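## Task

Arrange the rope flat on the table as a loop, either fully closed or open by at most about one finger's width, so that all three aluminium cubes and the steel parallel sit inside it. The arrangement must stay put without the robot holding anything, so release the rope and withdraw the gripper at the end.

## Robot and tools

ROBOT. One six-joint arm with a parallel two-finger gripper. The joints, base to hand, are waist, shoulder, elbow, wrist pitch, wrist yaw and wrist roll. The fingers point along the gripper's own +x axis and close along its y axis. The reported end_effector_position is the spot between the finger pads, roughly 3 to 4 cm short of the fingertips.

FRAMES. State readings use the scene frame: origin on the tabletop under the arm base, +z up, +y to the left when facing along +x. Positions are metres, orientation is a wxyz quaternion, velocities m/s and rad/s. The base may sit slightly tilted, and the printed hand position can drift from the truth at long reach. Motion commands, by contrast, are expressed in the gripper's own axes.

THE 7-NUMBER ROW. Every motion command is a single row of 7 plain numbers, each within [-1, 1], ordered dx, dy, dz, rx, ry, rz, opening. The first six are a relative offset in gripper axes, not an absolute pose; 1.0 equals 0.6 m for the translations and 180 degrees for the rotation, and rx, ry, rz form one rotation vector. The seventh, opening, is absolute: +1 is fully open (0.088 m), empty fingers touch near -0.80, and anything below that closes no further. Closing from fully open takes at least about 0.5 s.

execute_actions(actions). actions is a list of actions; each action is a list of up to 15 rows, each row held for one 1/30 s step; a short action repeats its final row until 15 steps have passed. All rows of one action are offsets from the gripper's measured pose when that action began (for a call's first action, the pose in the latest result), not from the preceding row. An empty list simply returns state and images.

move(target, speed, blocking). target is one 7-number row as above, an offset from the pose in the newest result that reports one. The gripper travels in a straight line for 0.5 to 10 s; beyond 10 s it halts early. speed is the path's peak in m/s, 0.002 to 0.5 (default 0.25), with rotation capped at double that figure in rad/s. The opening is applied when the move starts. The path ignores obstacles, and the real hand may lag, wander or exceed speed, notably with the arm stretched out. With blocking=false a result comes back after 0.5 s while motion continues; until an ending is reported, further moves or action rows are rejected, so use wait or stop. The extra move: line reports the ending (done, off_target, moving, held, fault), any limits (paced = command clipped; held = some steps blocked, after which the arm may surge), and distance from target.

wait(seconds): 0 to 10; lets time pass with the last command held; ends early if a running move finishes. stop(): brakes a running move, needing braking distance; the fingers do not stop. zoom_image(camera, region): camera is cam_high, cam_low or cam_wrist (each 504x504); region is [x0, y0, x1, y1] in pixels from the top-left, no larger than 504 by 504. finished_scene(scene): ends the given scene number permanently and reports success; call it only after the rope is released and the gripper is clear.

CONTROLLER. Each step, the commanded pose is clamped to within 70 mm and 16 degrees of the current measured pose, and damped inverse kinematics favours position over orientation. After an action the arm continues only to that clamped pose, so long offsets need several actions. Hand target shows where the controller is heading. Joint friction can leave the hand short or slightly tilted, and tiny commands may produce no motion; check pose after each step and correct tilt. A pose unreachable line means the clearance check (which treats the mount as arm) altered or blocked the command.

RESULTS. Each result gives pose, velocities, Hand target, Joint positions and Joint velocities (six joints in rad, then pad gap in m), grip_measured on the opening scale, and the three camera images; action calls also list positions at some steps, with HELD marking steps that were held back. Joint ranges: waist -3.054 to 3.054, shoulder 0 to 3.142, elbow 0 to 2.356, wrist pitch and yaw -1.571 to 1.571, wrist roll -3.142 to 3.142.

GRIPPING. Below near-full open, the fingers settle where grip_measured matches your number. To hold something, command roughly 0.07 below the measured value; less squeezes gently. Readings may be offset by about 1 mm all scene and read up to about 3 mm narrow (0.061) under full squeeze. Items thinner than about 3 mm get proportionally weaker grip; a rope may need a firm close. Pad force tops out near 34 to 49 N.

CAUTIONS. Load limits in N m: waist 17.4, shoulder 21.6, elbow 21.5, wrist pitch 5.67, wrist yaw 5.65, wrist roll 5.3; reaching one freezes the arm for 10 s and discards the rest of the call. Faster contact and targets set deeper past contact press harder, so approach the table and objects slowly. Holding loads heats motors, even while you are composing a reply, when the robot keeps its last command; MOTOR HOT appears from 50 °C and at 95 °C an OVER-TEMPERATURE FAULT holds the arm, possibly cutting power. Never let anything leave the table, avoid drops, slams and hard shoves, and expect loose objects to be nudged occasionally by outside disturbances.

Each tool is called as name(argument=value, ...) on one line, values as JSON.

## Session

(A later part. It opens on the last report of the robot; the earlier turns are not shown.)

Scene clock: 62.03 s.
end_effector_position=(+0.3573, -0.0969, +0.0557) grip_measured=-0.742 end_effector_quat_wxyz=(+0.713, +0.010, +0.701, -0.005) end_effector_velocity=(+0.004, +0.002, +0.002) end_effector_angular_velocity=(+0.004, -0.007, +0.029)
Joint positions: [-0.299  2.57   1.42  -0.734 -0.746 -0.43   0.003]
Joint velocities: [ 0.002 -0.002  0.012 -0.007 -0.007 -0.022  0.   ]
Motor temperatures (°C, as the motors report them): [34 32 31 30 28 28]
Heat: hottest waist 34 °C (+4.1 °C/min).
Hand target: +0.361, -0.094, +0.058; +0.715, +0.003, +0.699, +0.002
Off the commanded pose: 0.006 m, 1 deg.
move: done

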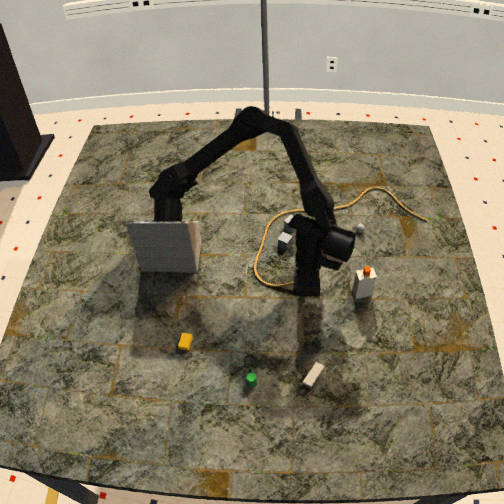

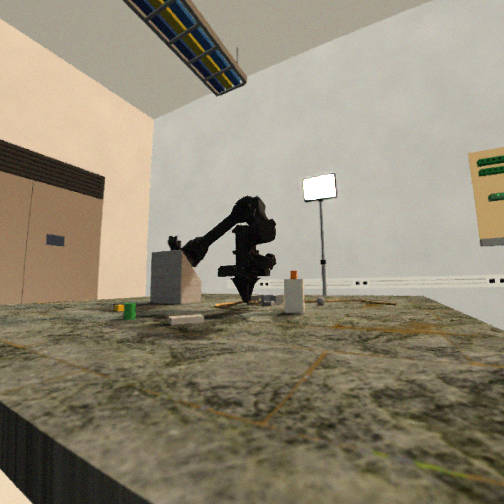

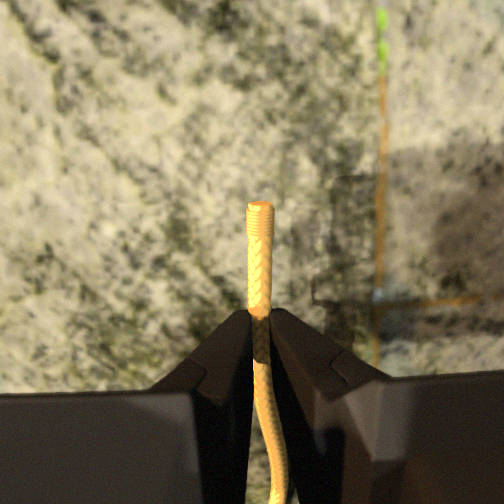

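move(target=[0.02,0.11,0.02,-0.5,0,0,-0.8], speed=0.3)

move(target=[0,-0.08,0.03,0,0,0,-0.8], speed=0.12)

move(target=[0.003,-0.07,0.12,0,0,0,-0.8], speed=0.12)

Scene clock: 66.40 s.
end_effector_position=(+0.3715, -0.0342, +0.0441) grip_measured=-0.742 end_effector_quat_wxyz=(+0.514, -0.494, +0.503, +0.489) end_effector_velocity=(-0.004, +0.001, -0.000) end_effector_angular_velocity=(-0.003, +0.019, +0.008)
Joint positions: [-0.153  2.435  1.349 -0.662 -0.779 -1.793  0.003]
Joint velocities: [ 0.002 -0.002 -0.002 -0.022  0.007 -0.022 -0.   ]
Motor temperatures (°C, as the motors report them): [35 32 31 30 28 28]
Heat: hottest waist 35 °C (+4.0 °C/min).
Hand target: +0.371, -0.031, +0.044; +0.512, -0.497, +0.499, +0.493
Off the commanded pose: 0.003 m, 1 deg.
move: done

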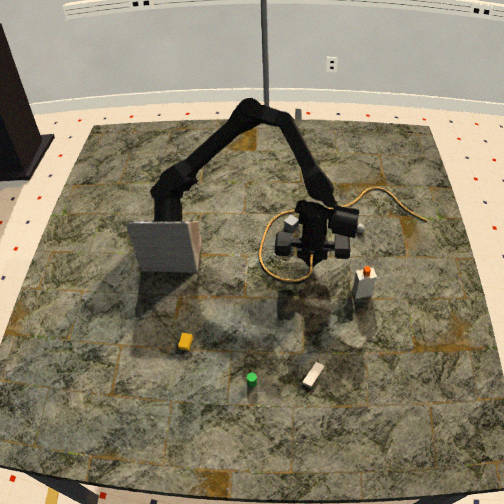

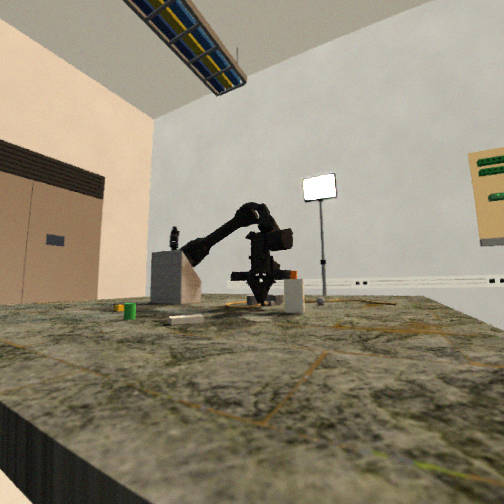

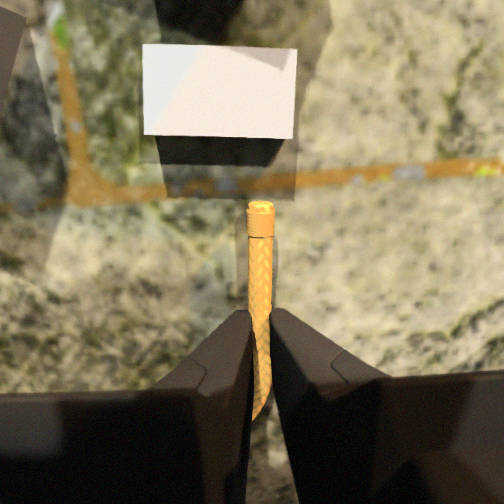

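Scene clock: 67.30 s.
end_effector_position=(+0.4196, -0.0174, +0.0481) grip_measured=-0.742 end_effector_quat_wxyz=(+0.513, -0.499, +0.500, +0.488) end_effector_velocity=(+0.002, -0.001, -0.000) end_effector_angular_velocity=(+0.009, +0.005, -0.017)
Joint positions: [-0.11   2.509  1.59  -0.776 -0.784 -1.732  0.003]
Joint velocities: [-0.002  0.017  0.027 -0.022 -0.007  0.007  0.   ]
Motor temperatures (°C, as the motors report them): [35 32 31 30 28 28]
Heat: hottest waist 35 °C (+4.0 °C/min).
Hand target: +0.420, -0.018, +0.045; +0.514, -0.494, +0.502, +0.489
Off the commanded pose: 0.003 m, 1 deg.
move: done

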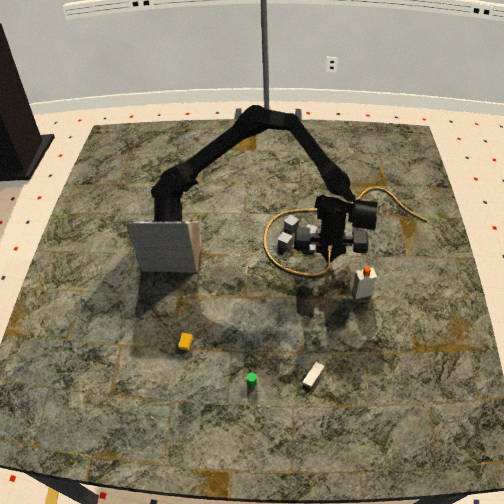

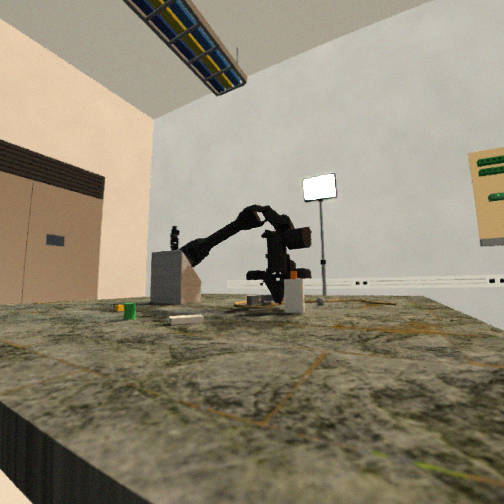

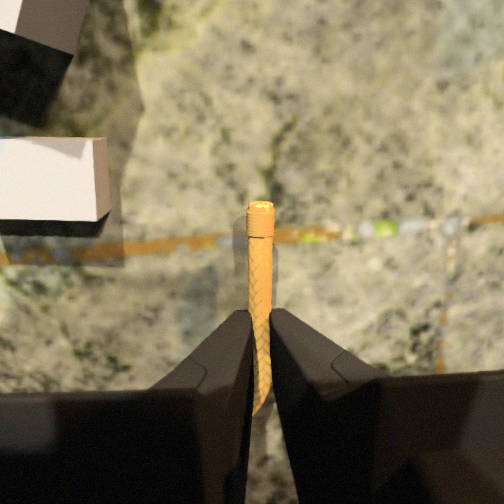

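Scene clock: 68.57 s.
end_effector_position=(+0.4628, +0.0522, +0.0487) grip_measured=-0.742 end_effector_quat_wxyz=(+0.512, -0.501, +0.499, +0.488) end_effector_velocity=(-0.001, +0.008, +0.003) end_effector_angular_velocity=(+0.022, +0.007, +0.004)
Joint positions: [ 0.009  2.505  1.817 -0.884 -0.79  -1.565  0.003]
Joint velocities: [ 0.002 -0.007  0.007 -0.022 -0.022 -0.007  0.   ]
Motor temperatures (°C, as the motors report them): [35 32 31 30 28 28]
Heat: hottest waist 35 °C (+4.1 °C/min).
Hand target: +0.464, +0.053, +0.047; +0.513, -0.499, +0.500, +0.488
Off the commanded pose: 0.002 m, 0 deg.
move: done

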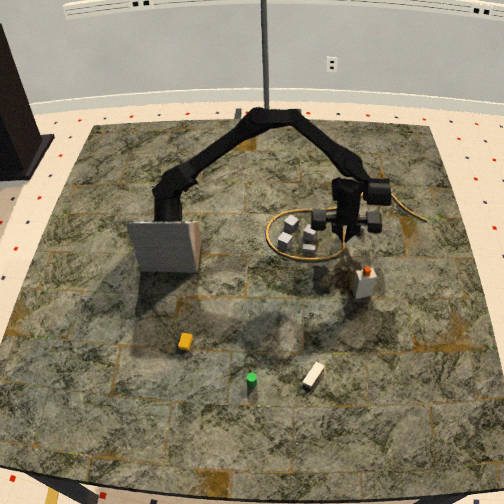

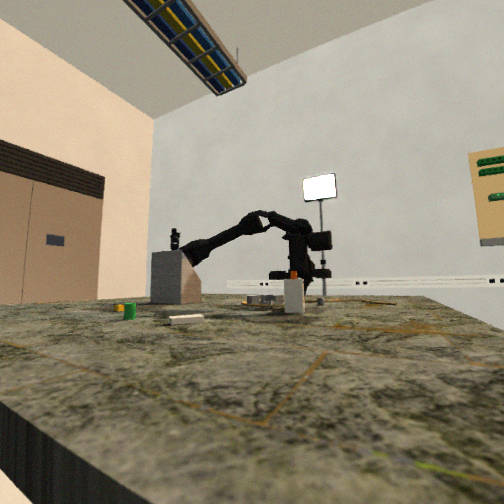

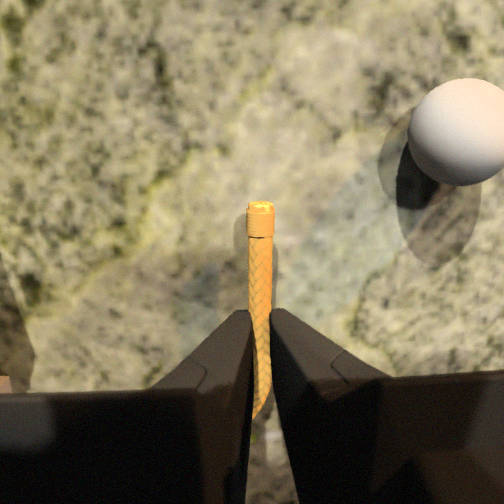

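move(target=[-0.005,0.07,0.17,-0.05,0,0,-0.8], speed=0.12)

Scene clock: 70.33 s.
end_effector_position=(+0.4250, +0.1528, +0.0502) grip_measured=-0.742 end_effector_quat_wxyz=(-0.472, +0.539, -0.458, -0.527) end_effector_velocity=(-0.006, -0.006, -0.002) end_effector_angular_velocity=(-0.010, +0.016, -0.028)
Joint positions: [ 0.17   2.221  1.614 -0.804 -0.78  -1.496  0.003]
Joint velocities: [-0.002 -0.002 -0.022 -0.007  0.007  0.007 -0.   ]
Motor temperatures (°C, as the motors report them): [35 33 31 30 28 28]
Heat: hottest waist 35 °C (+4.0 °C/min).
Hand target: +0.423, +0.155, +0.051; -0.472, +0.539, -0.459, -0.526
Off the commanded pose: 0.003 m, 0 deg.
move: done

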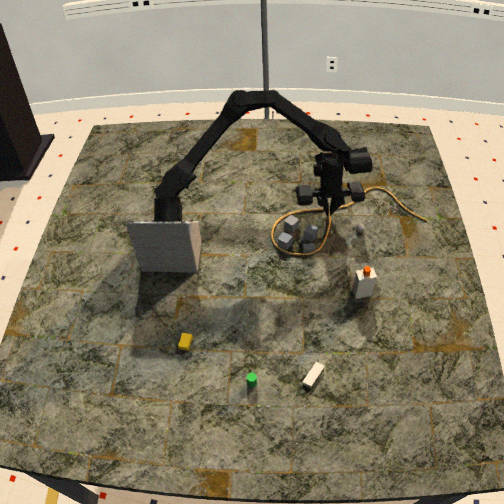

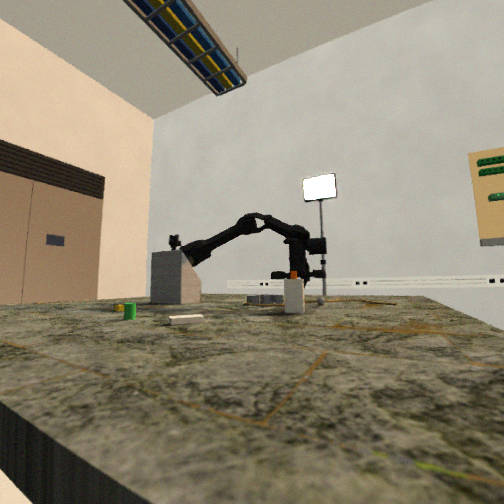

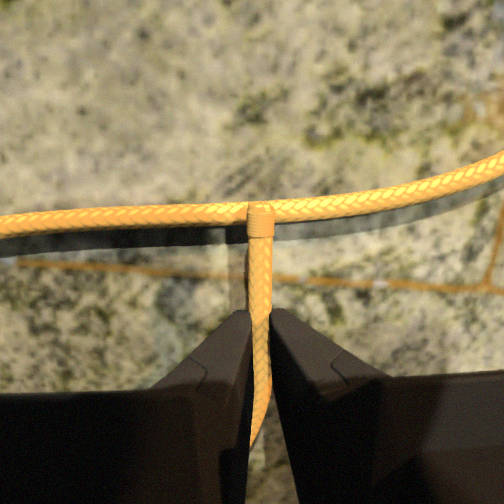

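execute_actions(actions=[[[0,0,0.025,0,0,0,-0.8]],[[0.014,0,0,0,0,0,-0.8]],[[0,0,0,0,0,0,-0.3]]])

move(target=[-0.25,0.1,-0.1,0,0,0,0.5])

Scene clock: 73.00 s.
end_effector_position=(+0.4242, +0.1661, +0.0440) grip_measured=-0.316 end_effector_quat_wxyz=(-0.472, +0.540, -0.455, -0.528) end_effector_velocity=(+0.001, +0.001, +0.001) end_effector_angular_velocity=(+0.008, -0.005, +0.011)
Joint positions: [ 0.202  2.209  1.611 -0.777 -0.778 -1.455  0.024]
Joint velocities: [-0.002 -0.002 -0.002  0.007 -0.007 -0.007  0.004]
Motor temperatures (°C, as the motors report them): [36 33 31 30 28 28]
Heat: hottest waist 36 °C (+4.0 °C/min).
Hand target: +0.424, +0.166, +0.044; -0.472, +0.540, -0.455, -0.528
Off the commanded pose: 0.000 m, 0 deg.
Step readings (end_effector_position; steps 1 to 15: 1st action; 16 to 30: 2nd action; 31 to 45: 3rd action):
0: (+0.4248, +0.1529, +0.0502)
1: (+0.4248, +0.1532, +0.0503)
2: (+0.4245, +0.1539, +0.0500)
4: (+0.4235, +0.1567, +0.0487)
8: (+0.4217, +0.1618, +0.0471)
15: (+0.4215, +0.1625, +0.0471)
16: (+0.4215, +0.1626, +0.0470)
17: (+0.4221, +0.1630, +0.0468)
19: (+0.4235, +0.1644, +0.0459)
23: (+0.4240, +0.1662, +0.0444)
30: (+0.4242, +0.1661, +0.0440)
31: (+0.4242, +0.1661, +0.0440)
32: (+0.4242, +0.1661, +0.0440)
34: (+0.4242, +0.1661, +0.0440)
38: (+0.4242, +0.1661, +0.0440)
45: end_effector_position above

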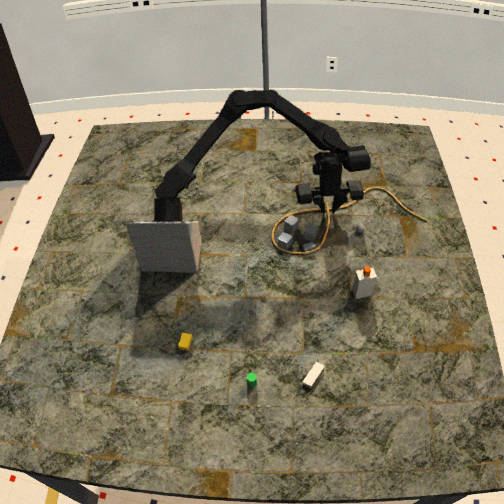

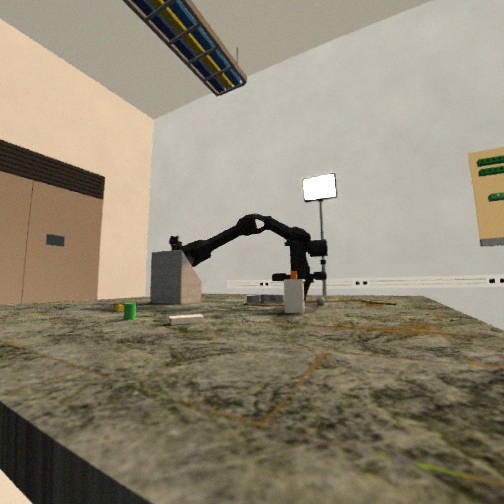

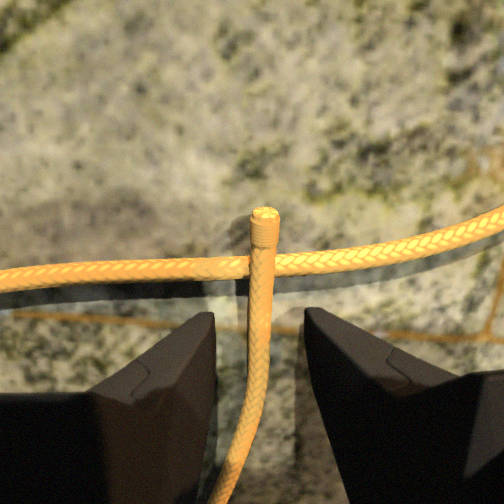

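Scene clock: 74.37 s.
end_effector_position=(+0.3681, +0.0974, +0.1899) grip_measured=+0.497 end_effector_quat_wxyz=(-0.474, +0.537, -0.456, -0.528) end_effector_velocity=(-0.001, +0.005, +0.005) end_effector_angular_velocity=(+0.022, -0.007, +0.012)
Joint positions: [-0.184  2.053  1.588 -1.302 -0.781 -1.996  0.063]
Joint velocities: [-0.007 -0.007  0.007 -0.022 -0.022 -0.022 -0.   ]
Motor temperatures (°C, as the motors report them): [36 33 31 30 28 28]
Heat: hottest waist 36 °C (+4.0 °C/min).
Hand target: +0.369, +0.097, +0.192; -0.472, +0.540, -0.455, -0.528
Off the commanded pose: 0.002 m, 0 deg.
move: done

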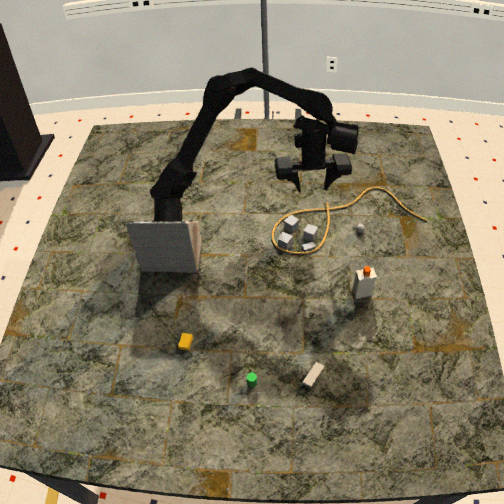

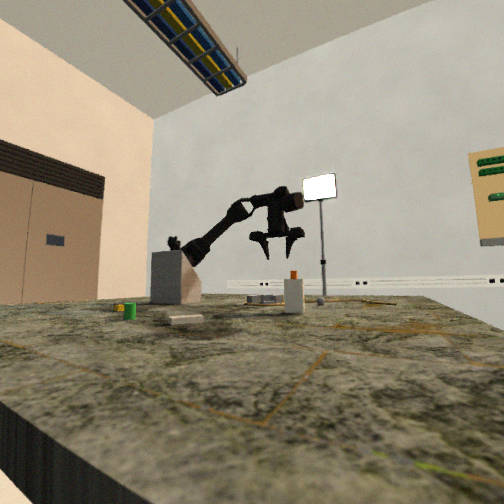

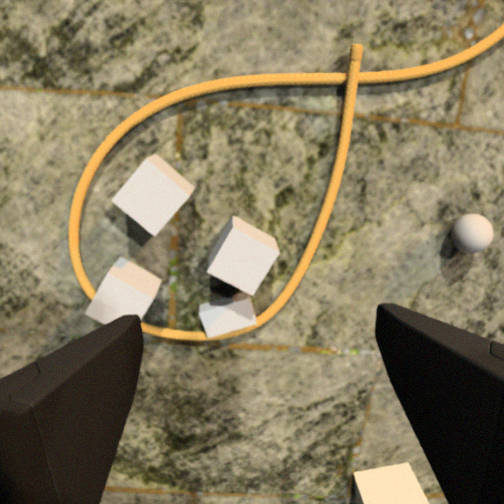

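finished_scene(scene=1)

The scene is finished: the task was done.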